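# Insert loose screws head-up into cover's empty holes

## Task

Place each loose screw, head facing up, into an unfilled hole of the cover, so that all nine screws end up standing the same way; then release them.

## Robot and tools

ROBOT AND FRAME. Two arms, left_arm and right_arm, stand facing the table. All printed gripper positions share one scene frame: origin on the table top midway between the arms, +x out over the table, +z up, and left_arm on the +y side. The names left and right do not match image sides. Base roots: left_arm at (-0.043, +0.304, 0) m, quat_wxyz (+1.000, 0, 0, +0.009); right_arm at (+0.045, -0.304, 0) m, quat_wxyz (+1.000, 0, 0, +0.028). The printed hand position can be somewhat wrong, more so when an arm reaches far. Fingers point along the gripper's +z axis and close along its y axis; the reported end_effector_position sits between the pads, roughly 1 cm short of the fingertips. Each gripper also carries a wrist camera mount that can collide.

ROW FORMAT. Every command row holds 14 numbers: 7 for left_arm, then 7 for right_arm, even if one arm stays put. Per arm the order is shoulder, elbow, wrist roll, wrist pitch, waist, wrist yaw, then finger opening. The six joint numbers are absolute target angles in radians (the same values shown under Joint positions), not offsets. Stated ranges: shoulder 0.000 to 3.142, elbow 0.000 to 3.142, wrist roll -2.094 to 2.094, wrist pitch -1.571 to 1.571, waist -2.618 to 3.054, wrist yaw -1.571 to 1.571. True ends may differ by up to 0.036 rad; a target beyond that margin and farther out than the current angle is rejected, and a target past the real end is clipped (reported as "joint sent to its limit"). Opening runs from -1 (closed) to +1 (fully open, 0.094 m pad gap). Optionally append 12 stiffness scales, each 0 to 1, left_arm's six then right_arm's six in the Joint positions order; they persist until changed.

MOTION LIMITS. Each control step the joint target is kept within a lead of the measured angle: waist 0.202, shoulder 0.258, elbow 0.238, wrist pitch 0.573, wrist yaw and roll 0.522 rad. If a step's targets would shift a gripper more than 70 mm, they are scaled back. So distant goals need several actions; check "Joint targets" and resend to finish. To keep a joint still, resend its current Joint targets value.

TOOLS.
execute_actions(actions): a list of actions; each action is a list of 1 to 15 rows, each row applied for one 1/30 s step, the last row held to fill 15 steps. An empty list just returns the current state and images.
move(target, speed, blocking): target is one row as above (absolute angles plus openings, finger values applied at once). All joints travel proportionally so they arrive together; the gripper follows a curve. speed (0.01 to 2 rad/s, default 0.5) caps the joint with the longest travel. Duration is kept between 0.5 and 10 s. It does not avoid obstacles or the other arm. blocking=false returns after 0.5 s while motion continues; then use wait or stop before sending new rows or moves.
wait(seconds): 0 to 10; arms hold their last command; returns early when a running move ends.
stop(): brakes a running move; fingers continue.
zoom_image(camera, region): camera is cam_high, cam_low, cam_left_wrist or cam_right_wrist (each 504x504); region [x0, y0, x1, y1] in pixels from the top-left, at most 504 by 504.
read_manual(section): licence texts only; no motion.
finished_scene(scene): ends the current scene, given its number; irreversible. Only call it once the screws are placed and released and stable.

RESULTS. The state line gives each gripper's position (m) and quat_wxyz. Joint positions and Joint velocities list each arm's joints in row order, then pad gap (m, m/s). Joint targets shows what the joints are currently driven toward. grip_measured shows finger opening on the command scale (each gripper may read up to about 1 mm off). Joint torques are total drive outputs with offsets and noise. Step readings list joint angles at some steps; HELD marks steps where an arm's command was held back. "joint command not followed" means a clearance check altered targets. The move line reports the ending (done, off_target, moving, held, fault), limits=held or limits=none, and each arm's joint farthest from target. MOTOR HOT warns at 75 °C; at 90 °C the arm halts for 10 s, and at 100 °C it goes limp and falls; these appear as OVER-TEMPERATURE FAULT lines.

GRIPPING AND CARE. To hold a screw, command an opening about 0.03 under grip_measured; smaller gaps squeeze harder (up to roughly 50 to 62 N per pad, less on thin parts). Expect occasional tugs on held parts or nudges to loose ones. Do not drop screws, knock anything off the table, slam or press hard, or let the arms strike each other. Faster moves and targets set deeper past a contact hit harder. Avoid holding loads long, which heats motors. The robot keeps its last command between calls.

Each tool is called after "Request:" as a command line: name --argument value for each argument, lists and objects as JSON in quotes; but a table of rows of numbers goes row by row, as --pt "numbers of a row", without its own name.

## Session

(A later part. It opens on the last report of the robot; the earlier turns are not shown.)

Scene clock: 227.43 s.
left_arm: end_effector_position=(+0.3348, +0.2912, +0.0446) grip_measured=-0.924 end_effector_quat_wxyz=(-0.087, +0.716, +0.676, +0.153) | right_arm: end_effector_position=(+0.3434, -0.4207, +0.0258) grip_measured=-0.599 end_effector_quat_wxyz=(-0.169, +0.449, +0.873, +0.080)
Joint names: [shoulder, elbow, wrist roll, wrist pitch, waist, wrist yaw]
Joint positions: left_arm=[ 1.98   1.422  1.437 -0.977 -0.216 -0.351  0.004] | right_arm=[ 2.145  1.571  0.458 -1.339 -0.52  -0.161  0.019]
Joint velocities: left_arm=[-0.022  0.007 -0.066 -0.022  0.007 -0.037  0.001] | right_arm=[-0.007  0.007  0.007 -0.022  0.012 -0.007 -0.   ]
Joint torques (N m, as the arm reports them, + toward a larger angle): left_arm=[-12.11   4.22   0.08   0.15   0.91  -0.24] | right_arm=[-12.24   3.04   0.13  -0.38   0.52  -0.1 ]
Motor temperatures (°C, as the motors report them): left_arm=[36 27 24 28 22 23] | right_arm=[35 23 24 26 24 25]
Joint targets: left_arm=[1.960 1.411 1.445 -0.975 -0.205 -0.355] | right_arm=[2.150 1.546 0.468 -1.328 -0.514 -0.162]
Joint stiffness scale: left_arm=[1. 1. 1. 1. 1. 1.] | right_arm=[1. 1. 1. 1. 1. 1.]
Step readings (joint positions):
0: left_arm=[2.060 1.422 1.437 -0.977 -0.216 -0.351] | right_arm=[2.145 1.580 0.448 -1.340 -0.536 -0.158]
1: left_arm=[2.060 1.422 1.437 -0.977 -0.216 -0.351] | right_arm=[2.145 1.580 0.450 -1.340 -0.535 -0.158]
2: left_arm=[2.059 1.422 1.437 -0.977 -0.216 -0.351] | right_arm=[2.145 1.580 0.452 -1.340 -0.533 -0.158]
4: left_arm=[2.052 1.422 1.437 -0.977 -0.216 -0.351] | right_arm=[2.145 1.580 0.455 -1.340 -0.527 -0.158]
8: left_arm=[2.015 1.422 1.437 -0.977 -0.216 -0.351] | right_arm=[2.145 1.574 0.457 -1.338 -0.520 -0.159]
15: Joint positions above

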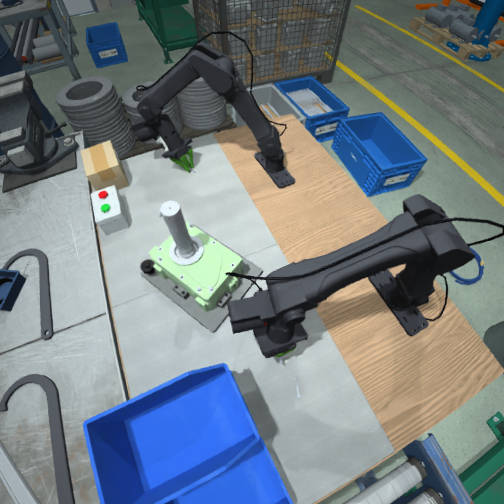

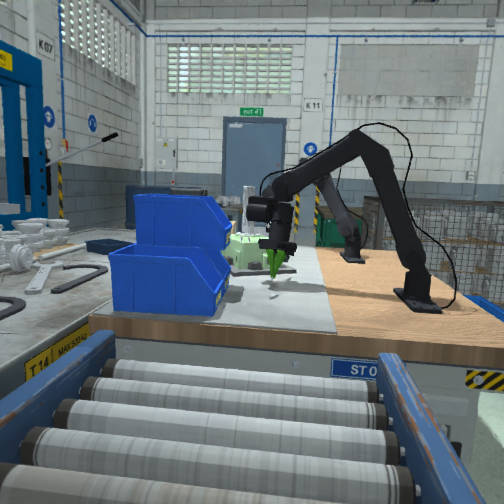

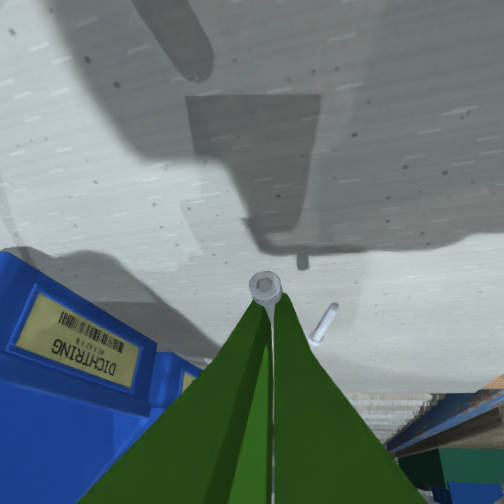

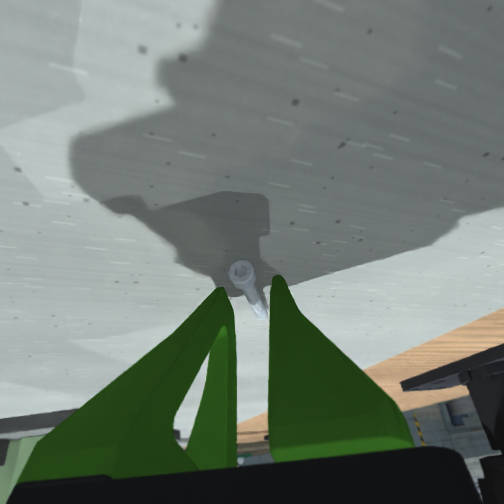

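Request:
execute_actions --actions '[[[1.96,1.411,1.445,-0.975,-0.205,-0.355,-0.95,2.147,1.555,0.468,-1.335,-0.516,-0.162,-0.75],[1.96,1.411,1.445,-0.975,-0.205,-0.355,-0.95,2.147,1.555,0.468,-1.335,-0.516,-0.162,-0.8],[1.96,1.411,1.445,-0.975,-0.205,-0.355,-0.95,2.147,1.555,0.468,-1.335,-0.516,-0.162,-0.84],[1.96,1.411,1.445,-0.975,-0.205,-0.355,-0.95,2.147,1.555,0.468,-1.335,-0.516,-0.162,-0.87],[1.96,1.411,1.445,-0.975,-0.205,-0.355,-0.95,2.147,1.555,0.468,-1.335,-0.516,-0.162,-0.9],[1.96,1.411,1.445,-0.975,-0.205,-0.355,-0.95,2.147,1.555,0.468,-1.335,-0.516,-0.162,-0.92],[1.96,1.411,1.445,-0.975,-0.205,-0.355,-0.95,2.147,1.555,0.468,-1.335,-0.516,-0.162,-0.94],[1.96,1.411,1.445,-0.975,-0.205,-0.355,-0.95,2.147,1.555,0.468,-1.335,-0.516,-0.162,-0.965]]]'

Scene clock: 236.53 s.
left_arm: end_effector_position=(+0.3348, +0.2912, +0.0446) grip_measured=-0.924 end_effector_quat_wxyz=(-0.087, +0.716, +0.676, +0.153) | right_arm: end_effector_position=(+0.3436, -0.4203, +0.0259) grip_measured=-0.944 end_effector_quat_wxyz=(-0.169, +0.450, +0.873, +0.081)
Joint names: [shoulder, elbow, wrist roll, wrist pitch, waist, wrist yaw]
Joint positions: left_arm=[ 1.98   1.422  1.437 -0.977 -0.216 -0.351  0.004] | right_arm=[ 2.145  1.571  0.459 -1.339 -0.52  -0.163  0.003]
Joint velocities: left_arm=[-0.007  0.002  0.051  0.081  0.002  0.007 -0.   ] | right_arm=[-0.027 -0.012 -0.007 -0.037  0.032 -0.007 -0.001]
Joint torques (N m, as the arm reports them, + toward a larger angle): left_arm=[-12.14   4.21   0.08   0.18   0.89  -0.25] | right_arm=[-12.59   3.61   0.12  -0.46   0.36  -0.06]
Motor temperatures (°C, as the motors report them): left_arm=[37 27 24 28 22 23] | right_arm=[35 23 24 26 24 25]
Joint targets: left_arm=[1.960 1.411 1.445 -0.975 -0.205 -0.355] | right_arm=[2.147 1.555 0.468 -1.335 -0.516 -0.162]
Joint stiffness scale: left_arm=[1. 1. 1. 1. 1. 1.] | right_arm=[1. 1. 1. 1. 1. 1.]
Step readings (joint positions):
0: left_arm=[1.980 1.422 1.437 -0.977 -0.216 -0.351] | right_arm=[2.145 1.571 0.459 -1.339 -0.520 -0.161]
1: left_arm=[1.980 1.422 1.437 -0.977 -0.216 -0.351] | right_arm=[2.145 1.571 0.459 -1.339 -0.520 -0.161]
2: left_arm=[1.980 1.422 1.437 -0.977 -0.216 -0.351] | right_arm=[2.145 1.571 0.459 -1.339 -0.520 -0.163]
4: left_arm=[1.980 1.422 1.437 -0.977 -0.216 -0.351] | right_arm=[2.145 1.571 0.459 -1.339 -0.520 -0.163]
8: left_arm=[1.980 1.422 1.437 -0.977 -0.216 -0.351] | right_arm=[2.145 1.571 0.459 -1.339 -0.520 -0.163]
15: Joint positions above

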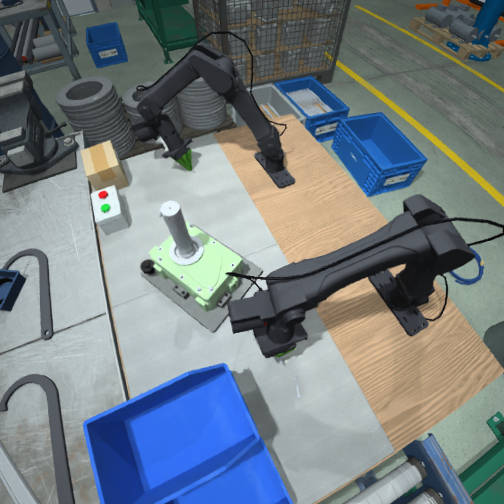

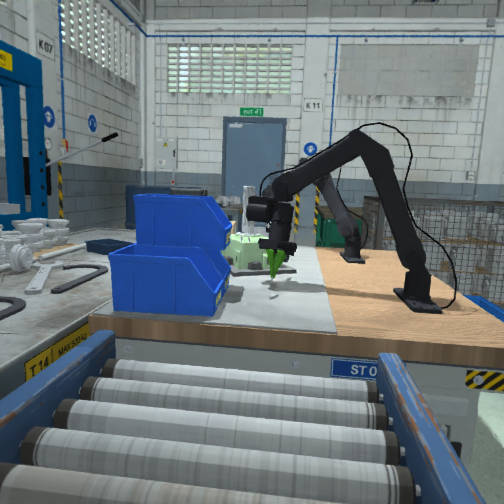

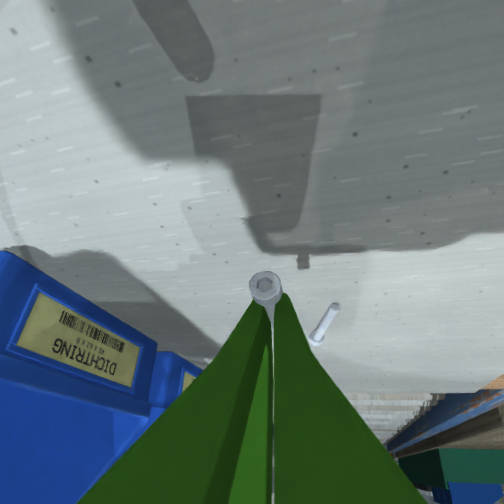

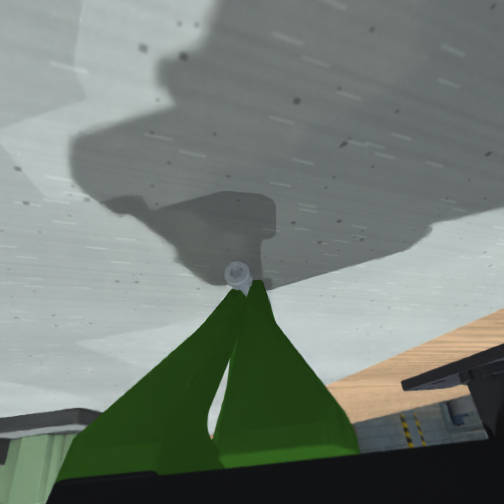

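Request:
move --target '[1.45,1.1,1.0,-1.1,-0.45,-0.2,-0.95,1.45,1.1,0.3,-1.1,-0.3,-0.1,-0.965]' --speed 0.5

Request:
move --target '[1.35,0.86,-0.01,0.207,-0.578,0.008,-0.95,1.22,0.70,-0.01,0.315,0.655,0.008,-0.965]' --speed 0.6

Scene clock: 278.47 s.
left_arm: end_effector_position=(+0.2219, +0.2261, +0.1073) grip_measured=-0.924 end_effector_quat_wxyz=(+0.027, +0.647, +0.753, +0.116) | right_arm: end_effector_position=(+0.3124, -0.3522, +0.1095) grip_measured=-0.944 end_effector_quat_wxyz=(+0.056, +0.273, +0.959, +0.056)
Joint names: [shoulder, elbow, wrist roll, wrist pitch, waist, wrist yaw]
Joint positions: left_arm=[ 1.474  1.11   1.01  -1.088 -0.439 -0.208  0.004] | right_arm=[ 1.463  1.12   0.309 -1.112 -0.308 -0.108  0.003]
Joint velocities: left_arm=[-0.007 -0.002 -0.007  0.022 -0.012 -0.066 -0.   ] | right_arm=[-0.007 -0.002 -0.007 -0.022 -0.012 -0.007 -0.001]
Joint torques (N m, as the arm reports them, + toward a larger angle): left_arm=[-7.94  4.65 -0.13  0.17 -0.9  -0.03] | right_arm=[-7.7   4.35 -0.07  0.57  0.73  0.05]
Motor temperatures (°C, as the motors report them): left_arm=[39 27 24 27 22 23] | right_arm=[35 23 24 26 24 25]
Joint targets: left_arm=[1.450 1.100 1.000 -1.100 -0.450 -0.200] | right_arm=[1.450 1.100 0.300 -1.100 -0.300 -0.100]
Joint stiffness scale: left_arm=[1. 1. 1. 1. 1. 1.] | right_arm=[1. 1. 1. 1. 1. 1.]
move: off_target (left_arm); limits=none; left_arm: farthest joint: the shoulder, 0.024 radians from its target (0.530 radians at the start); right_arm: farthest joint: the elbow, 0.020 radians from its target (0.471 radians at the start)

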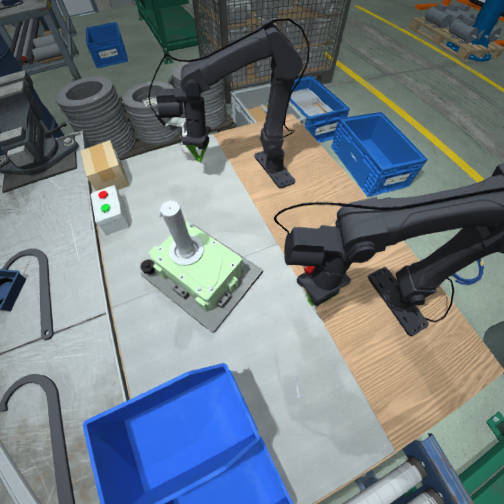

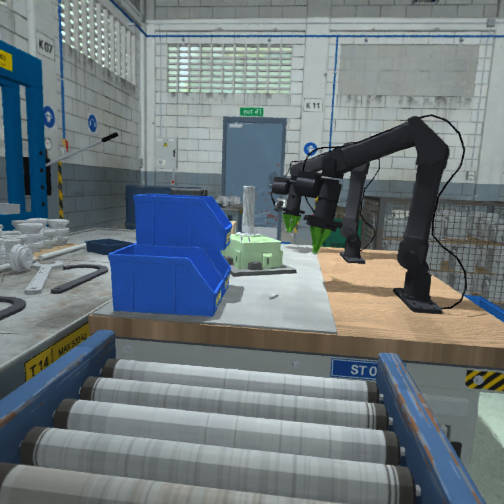

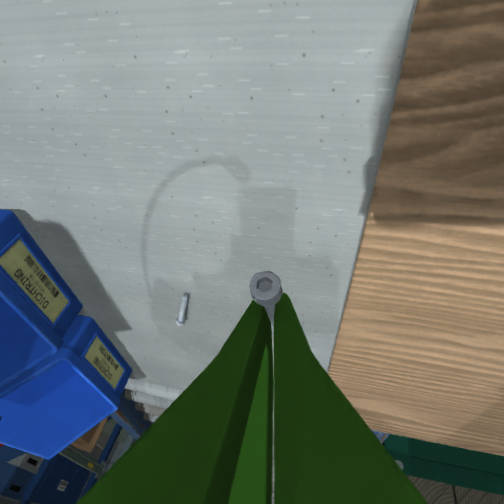

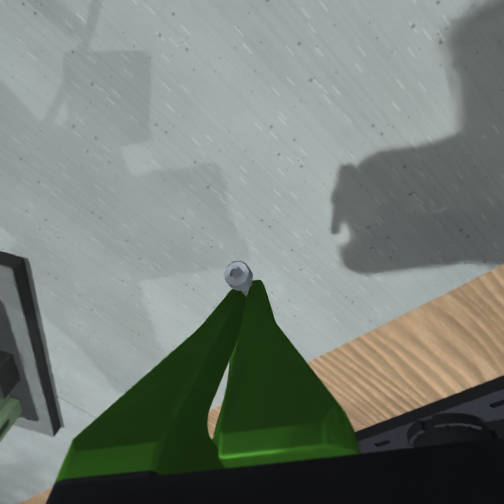

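Scene clock: 281.60 s.
left_arm: end_effector_position=(+0.3404, +0.0702, +0.2335) grip_measured=-0.924 end_effector_quat_wxyz=(+0.565, +0.219, +0.779, -0.159) | right_arm: end_effector_position=(+0.3640, -0.0318, +0.2475) grip_measured=-0.944 end_effector_quat_wxyz=(+0.591, -0.268, +0.729, +0.217)
Joint names: [shoulder, elbow, wrist roll, wrist pitch, waist, wrist yaw]
Joint positions: left_arm=[ 1.379  0.869 -0.     0.194 -0.566  0.     0.004] | right_arm=[ 1.238  0.721 -0.     0.308  0.649  0.002  0.003]
Joint velocities: left_arm=[-0.017  0.007 -0.007 -0.051  0.002  0.022  0.   ] | right_arm=[ 0.012 -0.002 -0.007 -0.066 -0.007 -0.007 -0.   ]
Joint torques (N m, as the arm reports them, + toward a larger angle): left_arm=[-8.64  5.59 -0.1   1.63 -0.95  0.1 ] | right_arm=[-7.15  5.28 -0.04  2.05  0.43  0.03]
Motor temperatures (°C, as the motors report them): left_arm=[38 27 24 27 22 23] | right_arm=[35 23 24 26 24 25]
Joint targets: left_arm=[1.350 0.860 -0.010 0.207 -0.578 0.008] | right_arm=[1.220 0.700 -0.010 0.315 0.655 0.008]
Joint stiffness scale: left_arm=[1. 1. 1. 1. 1. 1.] | right_arm=[1. 1. 1. 1. 1. 1.]
move: off_target (left_arm, right_arm); limits=none; left_arm: farthest joint: the shoulder, 0.029 radians from its target (0.124 radians at the start); right_arm: farthest joint: the elbow, 0.021 radians from its target (0.420 radians at the start)

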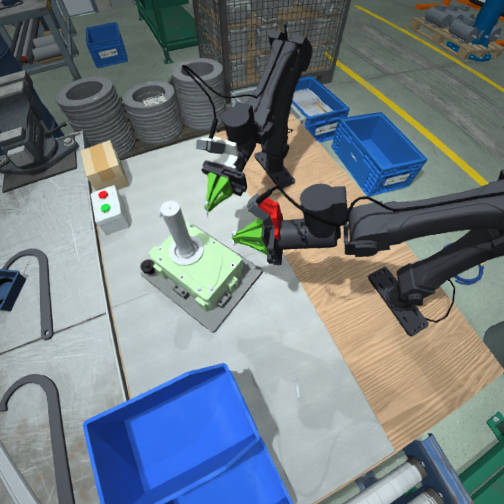

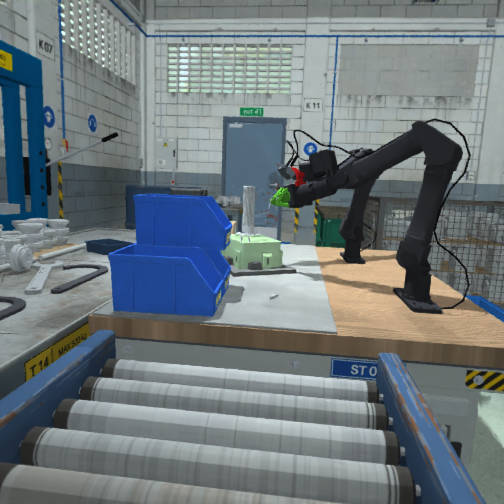

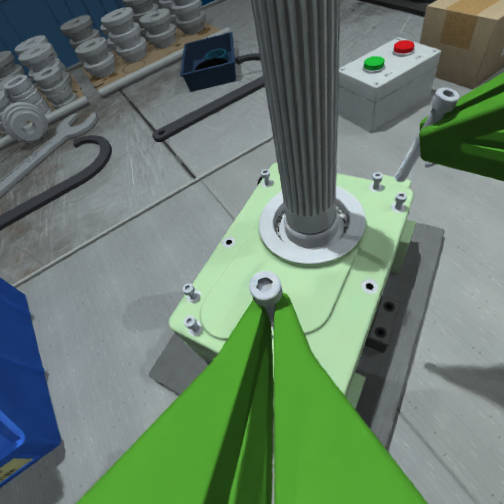

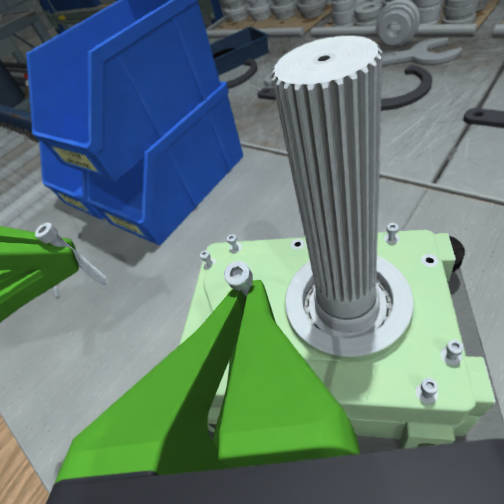

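Request:
move --target '[1.54,0.86,-0.01,0.207,-0.578,0.008,-0.95,1.414,0.70,-0.01,0.315,0.655,0.008,-0.965]' --speed 0.25

Request:
zoom_image --camera "cam_high" --region '[170, 190, 280, 300]'

Scene clock: 287.20 s.
left_arm: end_effector_position=(+0.3514, +0.0635, +0.1659) grip_measured=-0.924 end_effector_quat_wxyz=(+0.504, +0.231, +0.820, -0.142) | right_arm: end_effector_position=(+0.3767, -0.0211, +0.1781) grip_measured=-0.944 end_effector_quat_wxyz=(+0.528, -0.285, +0.776, +0.193)
Joint names: [shoulder, elbow, wrist roll, wrist pitch, waist, wrist yaw]
Joint positions: left_arm=[ 1.535  0.869 -0.001  0.196 -0.566  0.001  0.004] | right_arm=[ 1.41   0.721 -0.     0.313  0.649  0.002  0.003]
Joint velocities: left_arm=[-0.007 -0.002  0.022 -0.007 -0.012 -0.022  0.001] | right_arm=[-0.012 -0.012  0.007  0.007 -0.017  0.081 -0.001]
Joint torques (N m, as the arm reports them, + toward a larger angle): left_arm=[-6.83  5.34 -0.11  1.53 -0.96  0.1 ] | right_arm=[-6.52  5.05 -0.04  2.01  0.52  0.12]
Motor temperatures (°C, as the motors report them): left_arm=[37 27 24 29 22 23] | right_arm=[34 23 24 27 24 25]
Joint targets: left_arm=[1.540 0.860 -0.010 0.207 -0.578 0.008] | right_arm=[1.414 0.700 -0.010 0.315 0.655 0.008]
Joint stiffness scale: left_arm=[1. 1. 1. 1. 1. 1.] | right_arm=[1. 1. 1. 1. 1. 1.]
move: off_target (right_arm); limits=none; left_arm: farthest joint: the waist, 0.012 radians from its target (0.012 radians at the start); right_arm: farthest joint: the elbow, 0.021 radians from its target (0.021 radians at the start)

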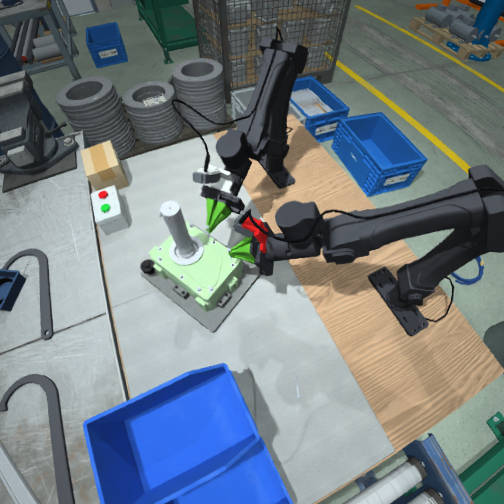

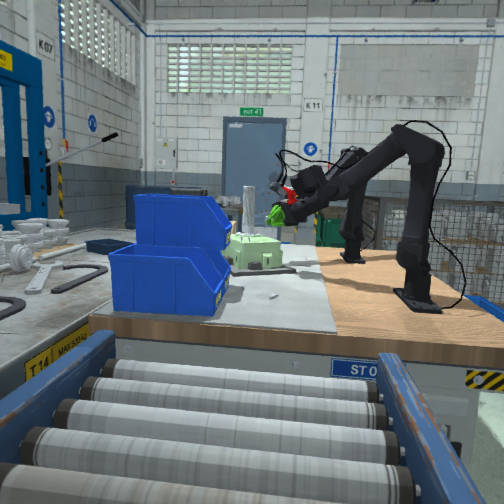

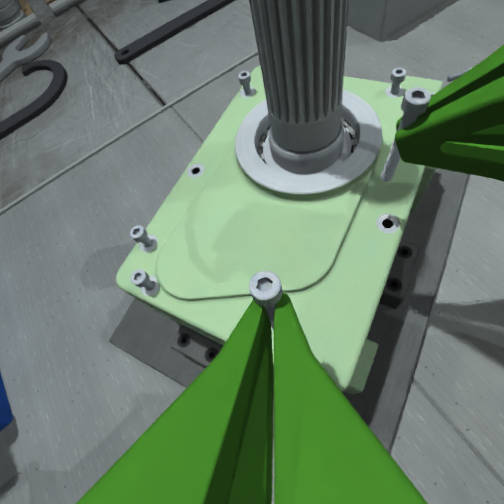

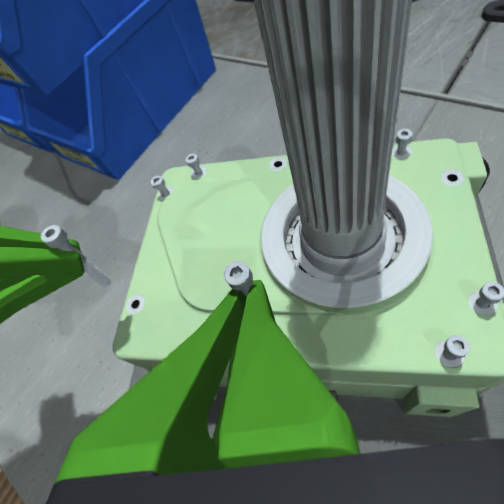

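Region (170, 190, 280, 300) of cam_high's 504x504 image, scaled by 4.582, with more detail than that image has.

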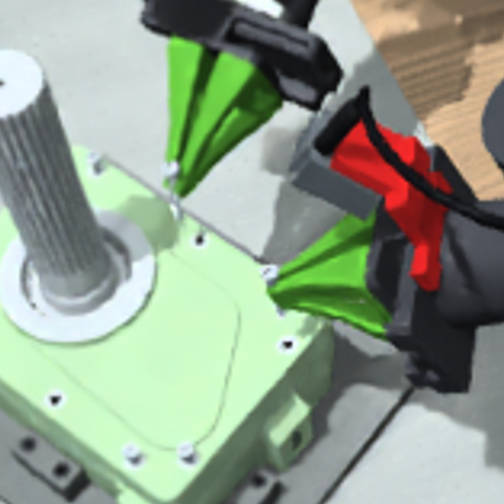

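Request:
move --target '[1.577,0.806,-0.01,0.295,-0.578,0.008,-0.95,1.43,0.70,-0.01,0.245,0.664,0.008,-0.965]' --speed 0.12

Request:
zoom_image --camera "cam_high" --region '[180, 205, 260, 285]'

Request:
zoom_image --camera "cam_left_wrist" --region '[330, 50, 504, 224]'

Request:
zoom_image --camera "cam_right_wrist" --region '[20, 170, 190, 340]'

Scene clock: 311.43 s.
left_arm: end_effector_position=(+0.3500, +0.0643, +0.1459) grip_measured=-0.924 end_effector_quat_wxyz=(+0.503, +0.231, +0.821, -0.142) | right_arm: end_effector_position=(+0.3719, -0.0217, +0.1624) grip_measured=-0.944 end_effector_quat_wxyz=(+0.504, -0.293, +0.791, +0.186)
Joint names: [shoulder, elbow, wrist roll, wrist pitch, waist, wrist yaw]
Joint positions: left_arm=[ 1.568  0.814 -0.001  0.283 -0.566  0.001  0.004] | right_arm=[ 1.423  0.721 -0.001  0.266  0.655  0.002  0.003]
Joint velocities: left_arm=[-0.007 -0.002 -0.051  0.022 -0.007 -0.095 -0.   ] | right_arm=[-0.012 -0.012  0.007 -0.081 -0.007  0.051  0.001]
Joint torques (N m, as the arm reports them, + toward a larger angle): left_arm=[-6.47  5.24 -0.12  1.54 -0.99  0.09] | right_arm=[-5.92  4.85 -0.05  1.7   0.8   0.08]
Motor temperatures (°C, as the motors report them): left_arm=[34 27 24 31 22 23] | right_arm=[32 24 24 29 24 25]
Joint targets: left_arm=[1.577 0.806 -0.010 0.295 -0.578 0.008] | right_arm=[1.430 0.700 -0.010 0.245 0.664 0.008]
Joint stiffness scale: left_arm=[1. 1. 1. 1. 1. 1.] | right_arm=[1. 1. 1. 1. 1. 1.]
move: off_target (right_arm); limits=none; left_arm: farthest joint: the waist, 0.012 radians from its target (0.012 radians at the start); right_arm: farthest joint: the elbow, 0.021 radians from its target (0.021 radians at the start)

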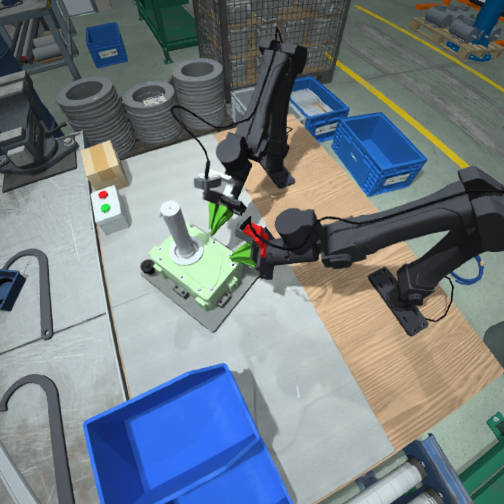

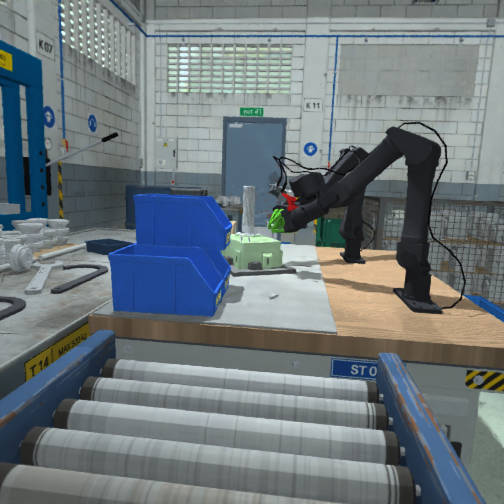

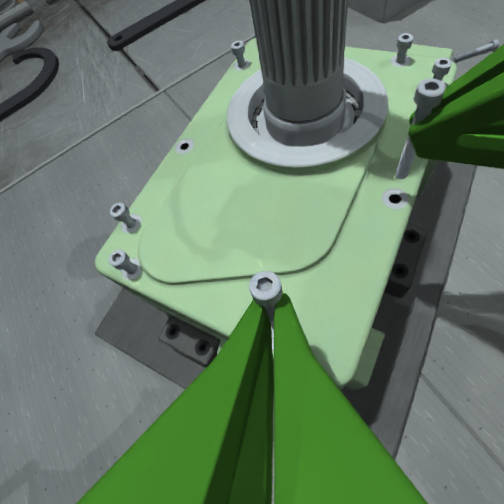

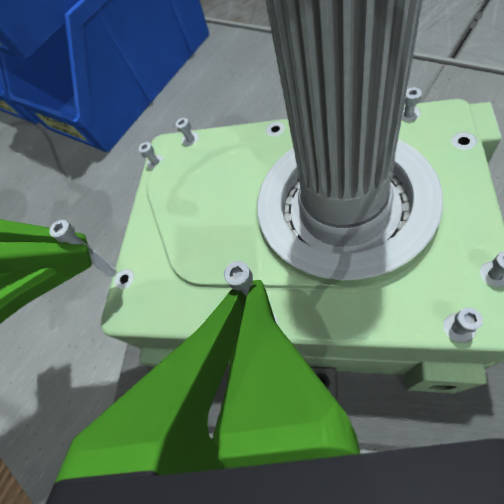

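Region (180, 205, 260, 285) of cam_high's 504x504 image, scaled by 6.300, with more detail than that image has.

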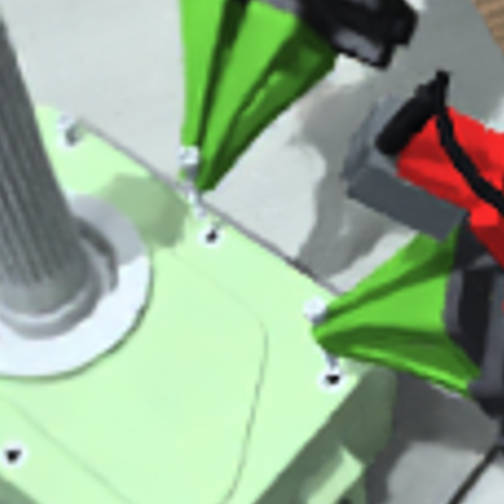

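Region (330, 50, 504, 224) of cam_left_wrist's 504x504 image, scaled by 2.897, with more detail than that image has.

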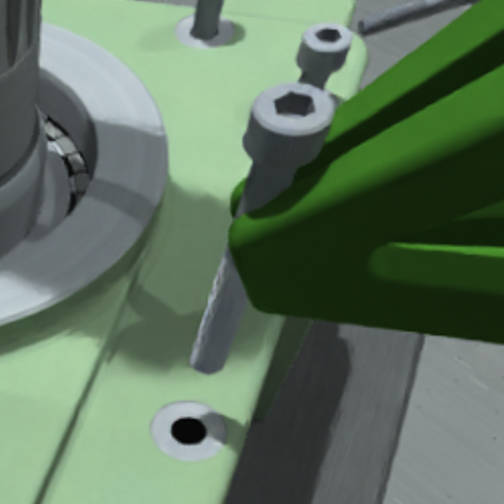

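Region (20, 170, 190, 340) of cam_right_wrist's 504x504 image, scaled by 2.965, with more detail than that image has.

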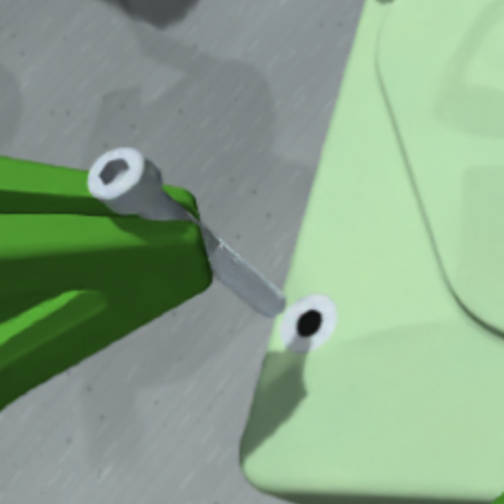

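Request:
move --target '[1.59,0.757,-0.01,0.395,-0.578,0.008,-0.95,1.447,0.70,-0.01,0.26,0.669,0.008,-0.965]' --speed 0.12

Request:
zoom_image --camera "cam_high" --region '[180, 205, 260, 285]'

Request:
zoom_image --camera "cam_left_wrist" --region '[330, 60, 504, 234]'

Request:
zoom_image --camera "cam_right_wrist" --region '[20, 170, 190, 340]'

Scene clock: 328.20 s.
left_arm: end_effector_position=(+0.3496, +0.0646, +0.1408) grip_measured=-0.924 end_effector_quat_wxyz=(+0.518, +0.228, +0.811, -0.146) | right_arm: end_effector_position=(+0.3709, -0.0196, +0.1555) grip_measured=-0.944 end_effector_quat_wxyz=(+0.497, -0.297, +0.794, +0.185)
Joint names: [shoulder, elbow, wrist roll, wrist pitch, waist, wrist yaw]
Joint positions: left_arm=[ 1.581  0.765 -0.001  0.382 -0.566  0.001  0.004] | right_arm=[ 1.439  0.721 -0.001  0.265  0.661  0.002  0.003]
Joint velocities: left_arm=[-0.017  0.007 -0.081  0.066 -0.007 -0.022 -0.   ] | right_arm=[ 0.002  0.007 -0.037 -0.007  0.007 -0.037  0.   ]
Joint torques (N m, as the arm reports them, + toward a larger angle): left_arm=[-6.49  5.15 -0.12  1.54 -0.99  0.1 ] | right_arm=[-6.12  4.83 -0.01  1.86  0.74  0.09]
Motor temperatures (°C, as the motors report them): left_arm=[34 27 24 32 22 23] | right_arm=[32 24 24 29 24 25]
Joint targets: left_arm=[1.590 0.757 -0.010 0.395 -0.578 0.008] | right_arm=[1.447 0.700 -0.010 0.260 0.669 0.008]
Joint stiffness scale: left_arm=[1. 1. 1. 1. 1. 1.] | right_arm=[1. 1. 1. 1. 1. 1.]
move: off_target (right_arm); limits=none; left_arm: farthest joint: the wrist pitch, 0.013 radians from its target (0.112 radians at the start); right_arm: farthest joint: the elbow, 0.021 radians from its target (0.021 radians at the start)

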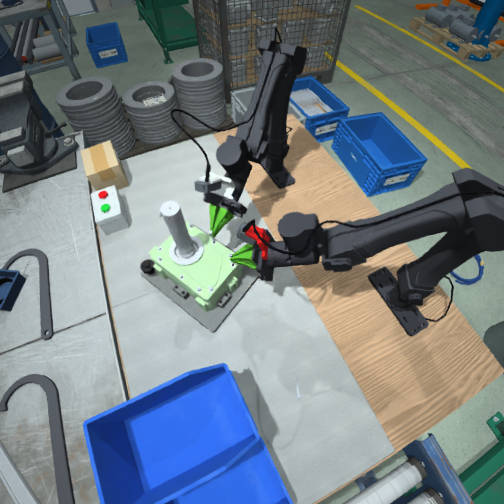

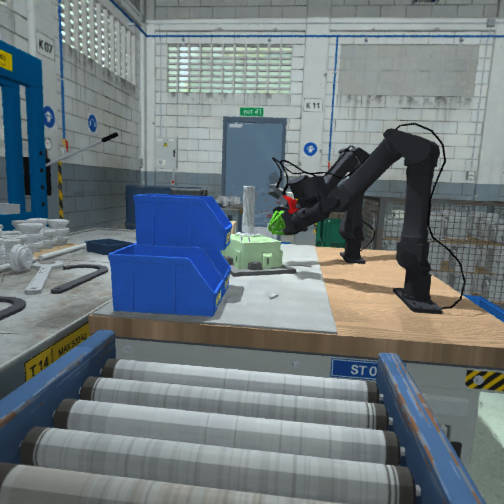

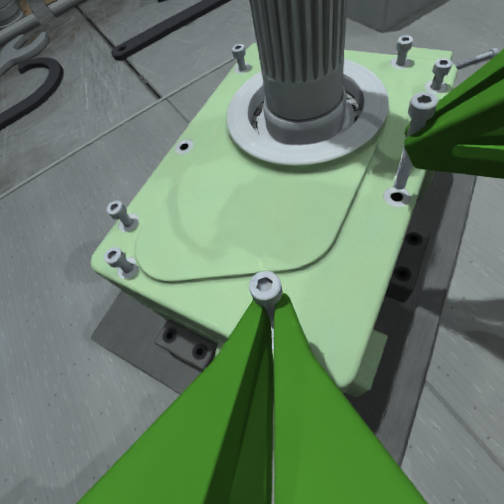

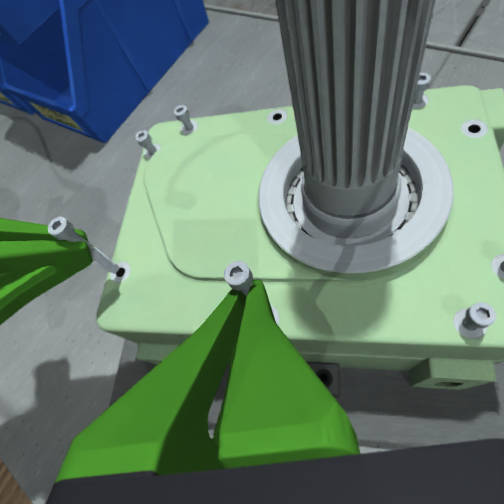

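Region (180, 205, 260, 285) of cam_high's 504x504 image, scaled by 6.300, with more detail than that image has.

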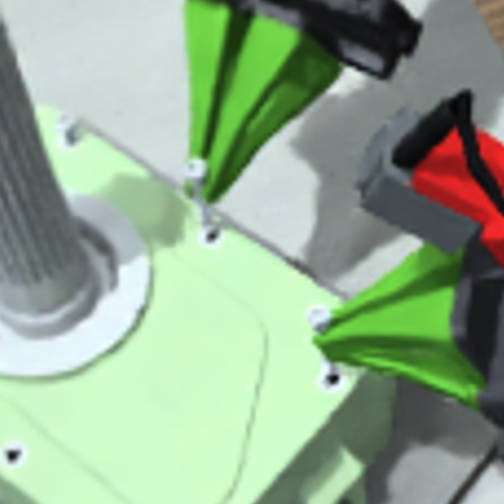

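Region (330, 60, 504, 234) of cam_left_wrist's 504x504 image, scaled by 2.897, with more detail than that image has.

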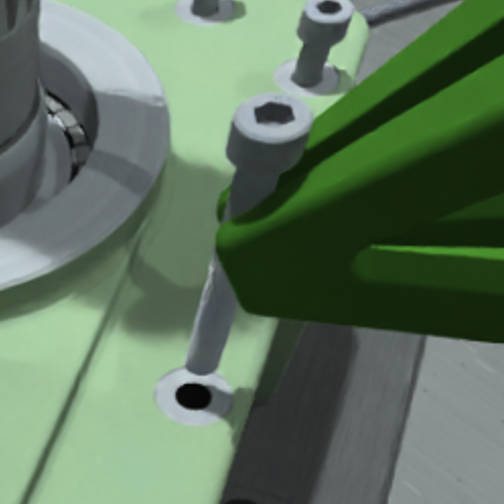

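Region (20, 170, 190, 340) of cam_right_wrist's 504x504 image, scaled by 2.965, with more detail than that image has.

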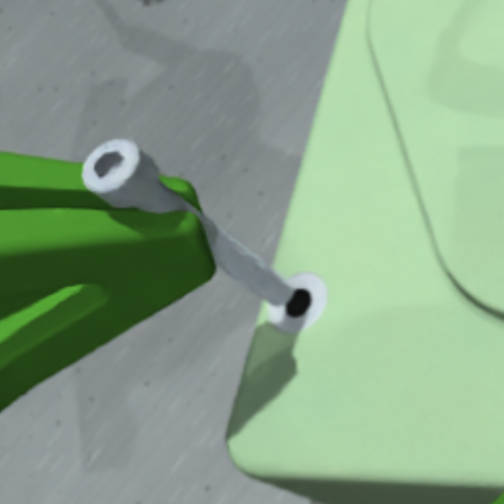

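Request:
execute_actions --actions '[[[1.603,0.757,-0.01,0.39,-0.578,0.008,-0.95,1.459,0.70,-0.01,0.262,0.667,0.008,-0.965],[1.603,0.757,-0.01,0.39,-0.578,0.008,-0.95,1.459,0.70,-0.01,0.262,0.667,0.008,-0.965],[1.595,0.757,-0.01,0.39,-0.578,0.008,-0.95,1.455,0.70,-0.01,0.262,0.667,0.008,-0.965]]]'

Request:
zoom_image --camera "cam_high" --region '[180, 205, 260, 285]'

Request:
zoom_image --camera "cam_left_wrist" --region '[340, 100, 470, 230]'

Request:
zoom_image --camera "cam_right_wrist" --region '[40, 190, 170, 320]'

Scene clock: 339.47 s.
left_arm: end_effector_position=(+0.3498, +0.0644, +0.1383) grip_measured=-0.924 end_effector_quat_wxyz=(+0.516, +0.228, +0.813, -0.146) | right_arm: end_effector_position=(+0.3713, -0.0193, +0.1516) grip_measured=-0.944 end_effector_quat_wxyz=(+0.493, -0.298, +0.796, +0.183)
Joint names: [shoulder, elbow, wrist roll, wrist pitch, waist, wrist yaw]
Joint positions: left_arm=[ 1.587  0.765 -0.001  0.384 -0.566  0.001  0.004] | right_arm=[ 1.449  0.721 -0.001  0.266  0.661  0.002  0.003]
Joint velocities: left_arm=[-0.002 -0.012  0.022 -0.081  0.012 -0.051 -0.001] | right_arm=[-0.002  0.007  0.037 -0.022  0.002 -0.007 -0.001]
Joint torques (N m, as the arm reports them, + toward a larger angle): left_arm=[-6.66  5.09 -0.11  1.51 -1.    0.1 ] | right_arm=[-6.47  4.75 -0.02  1.85  0.53  0.06]
Motor temperatures (°C, as the motors report them): left_arm=[34 27 24 32 22 23] | right_arm=[32 24 24 29 24 25]
Joint targets: left_arm=[1.595 0.757 -0.010 0.390 -0.578 0.008] | right_arm=[1.455 0.700 -0.010 0.262 0.667 0.008]
Joint stiffness scale: left_arm=[1. 1. 1. 1. 1. 1.] | right_arm=[1. 1. 1. 1. 1. 1.]
Step readings (joint positions):
0: left_arm=[1.581 0.765 -0.001 0.382 -0.566 0.001] | right_arm=[1.439 0.721 -0.001 0.265 0.661 0.002]
1: left_arm=[1.582 0.765 -0.001 0.382 -0.566 0.001] | right_arm=[1.440 0.721 -0.001 0.265 0.661 0.002]
2: left_arm=[1.584 0.765 -0.001 0.384 -0.566 0.001] | right_arm=[1.443 0.721 -0.001 0.266 0.661 0.002]
4: left_arm=[1.587 0.765 -0.001 0.384 -0.566 0.001] | right_arm=[1.447 0.721 -0.001 0.266 0.661 0.002]
8: left_arm=[1.587 0.765 -0.001 0.384 -0.566 0.001] | right_arm=[1.449 0.721 -0.001 0.266 0.661 0.002]
15: Joint positions above

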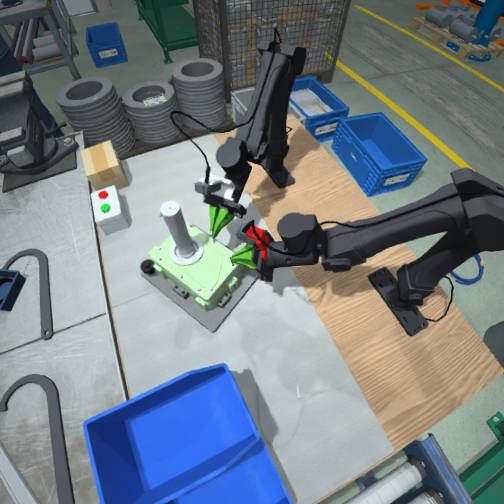

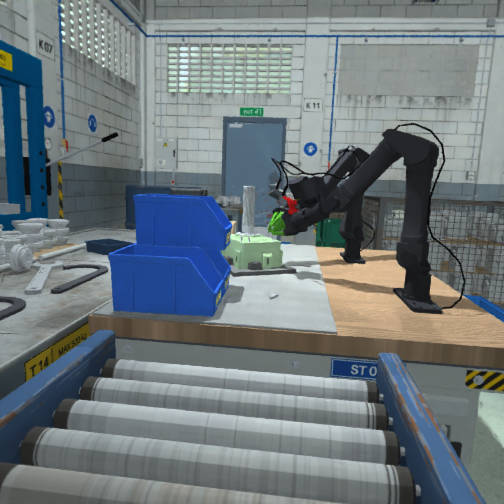

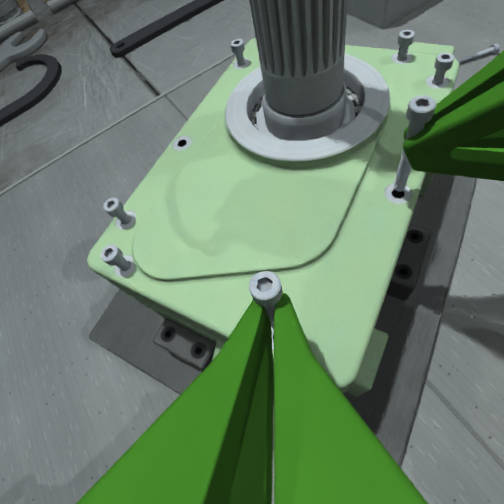

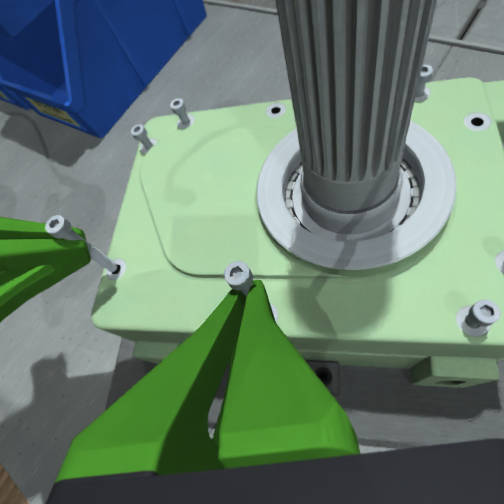

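Region (180, 205, 260, 285) of cam_high's 504x504 image, scaled by 6.300, with more detail than that image has.

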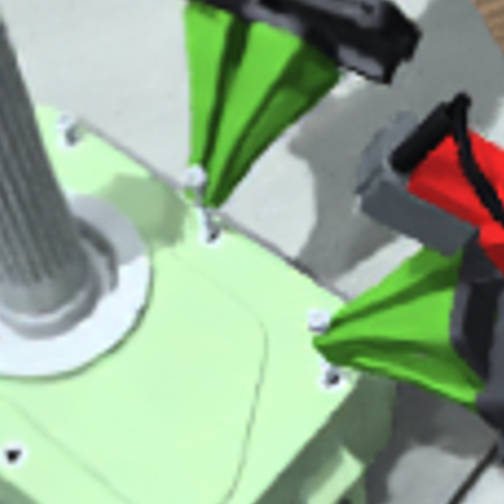

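Region (340, 100, 470, 230) of cam_left_wrist's 504x504 image, scaled by 3.877, with more detail than that image has.

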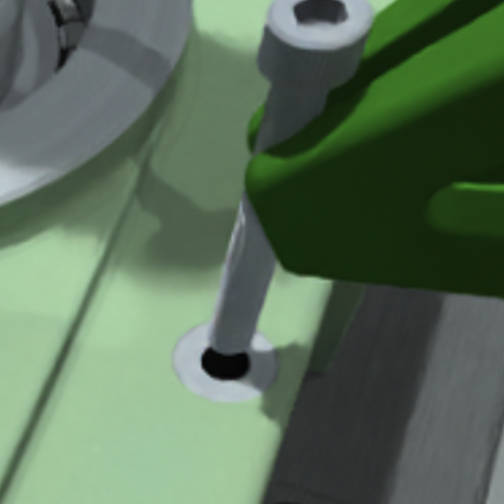

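Region (40, 190, 170, 320) of cam_right_wrist's 504x504 image, scaled by 3.877, with more detail than that image has.

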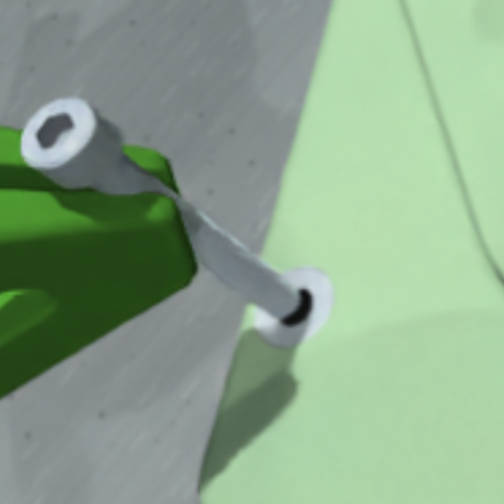

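Request:
execute_actions --actions '[[[1.609,0.757,-0.01,0.39,-0.578,0.008,-0.95,1.469,0.70,-0.01,0.262,0.667,0.008,-0.965],[1.609,0.757,-0.01,0.39,-0.578,0.008,-0.95,1.469,0.70,-0.01,0.262,0.667,0.008,-0.965],[1.601,0.757,-0.01,0.39,-0.578,0.008,-0.95,1.462,0.70,-0.01,0.262,0.667,0.008,-0.965]]]'

Request:
zoom_image --camera "cam_left_wrist" --region '[340, 100, 470, 230]'

Request:
zoom_image --camera "cam_right_wrist" --region '[40, 190, 170, 320]'

Scene clock: 346.27 s.
left_arm: end_effector_position=(+0.3500, +0.0643, +0.1359) grip_measured=-0.924 end_effector_quat_wxyz=(+0.514, +0.229, +0.814, -0.145) | right_arm: end_effector_position=(+0.3715, -0.0191, +0.1492) grip_measured=-0.944 end_effector_quat_wxyz=(+0.491, -0.298, +0.798, +0.183)
Joint names: [shoulder, elbow, wrist roll, wrist pitch, waist, wrist yaw]
Joint positions: left_arm=[ 1.593  0.765 -0.001  0.385 -0.566  0.001  0.004] | right_arm=[ 1.455  0.721 -0.001  0.267  0.661  0.002  0.003]
Joint velocities: left_arm=[-0.012 -0.002 -0.007  0.037 -0.002 -0.037 -0.   ] | right_arm=[ 0.002  0.002 -0.007 -0.051 -0.002  0.007  0.   ]
Joint torques (N m, as the arm reports them, + toward a larger angle): left_arm=[-6.58  5.01 -0.12  1.5  -0.96  0.1 ] | right_arm=[-6.49  4.92 -0.04  1.85  0.56  0.12]
Motor temperatures (°C, as the motors report them): left_arm=[34 27 24 32 22 23] | right_arm=[32 24 24 30 24 25]
Joint targets: left_arm=[1.601 0.757 -0.010 0.390 -0.578 0.008] | right_arm=[1.462 0.700 -0.010 0.262 0.667 0.008]
Joint stiffness scale: left_arm=[1. 1. 1. 1. 1. 1.] | right_arm=[1. 1. 1. 1. 1. 1.]
Step readings (joint positions):
0: left_arm=[1.587 0.765 -0.001 0.384 -0.566 0.001] | right_arm=[1.449 0.721 -0.001 0.266 0.661 0.002]
1: left_arm=[1.588 0.765 -0.001 0.384 -0.566 0.001] | right_arm=[1.450 0.721 -0.001 0.266 0.661 0.002]
2: left_arm=[1.590 0.765 -0.001 0.385 -0.566 0.001] | right_arm=[1.452 0.721 -0.001 0.266 0.661 0.002]
4: left_arm=[1.593 0.765 -0.001 0.385 -0.566 0.001] | right_arm=[1.455 0.721 -0.001 0.267 0.661 0.002]
8: left_arm=[1.593 0.765 -0.001 0.385 -0.566 0.001] | right_arm=[1.455 0.721 -0.001 0.267 0.661 0.002]
15: Joint positions above

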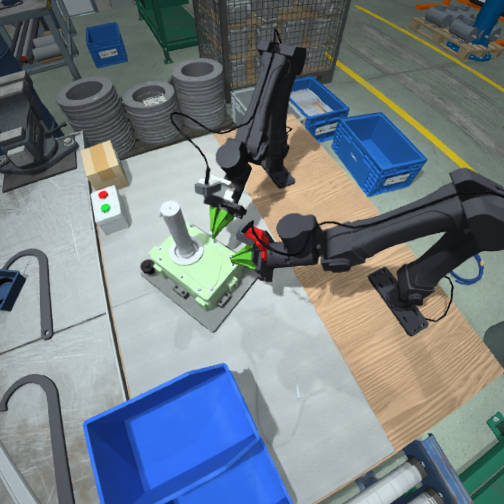

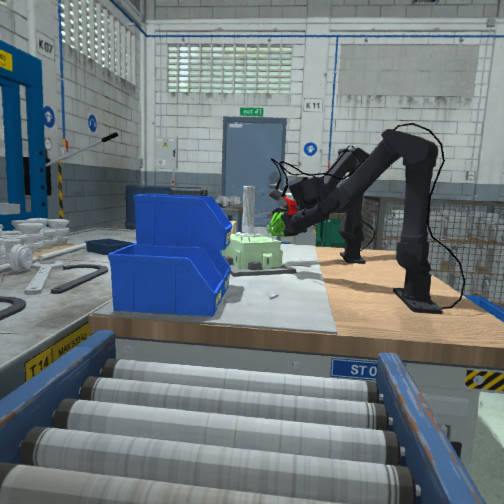

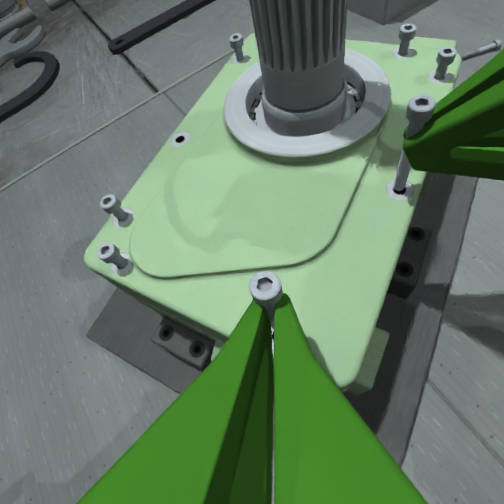

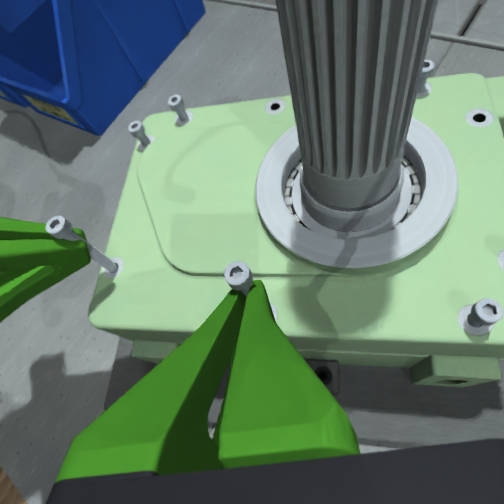

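Region (340, 100, 470, 230) of cam_left_wrist's 504x504 image, scaled by 3.877, with more detail than that image has.

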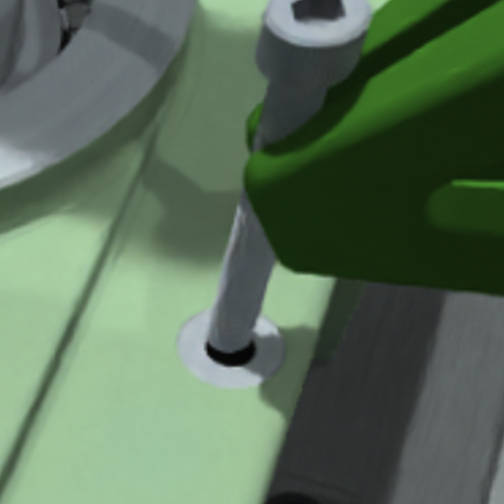

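Region (40, 190, 170, 320) of cam_right_wrist's 504x504 image, scaled by 3.877, with more detail than that image has.

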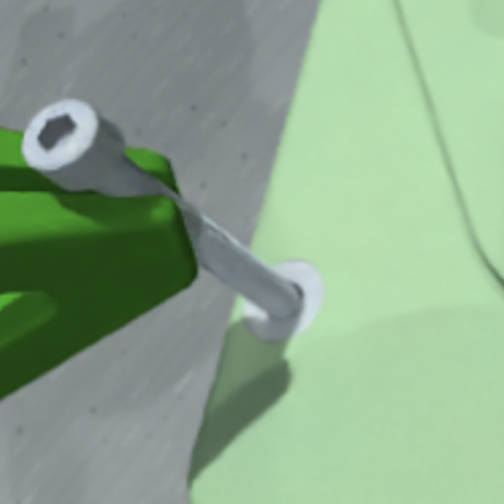

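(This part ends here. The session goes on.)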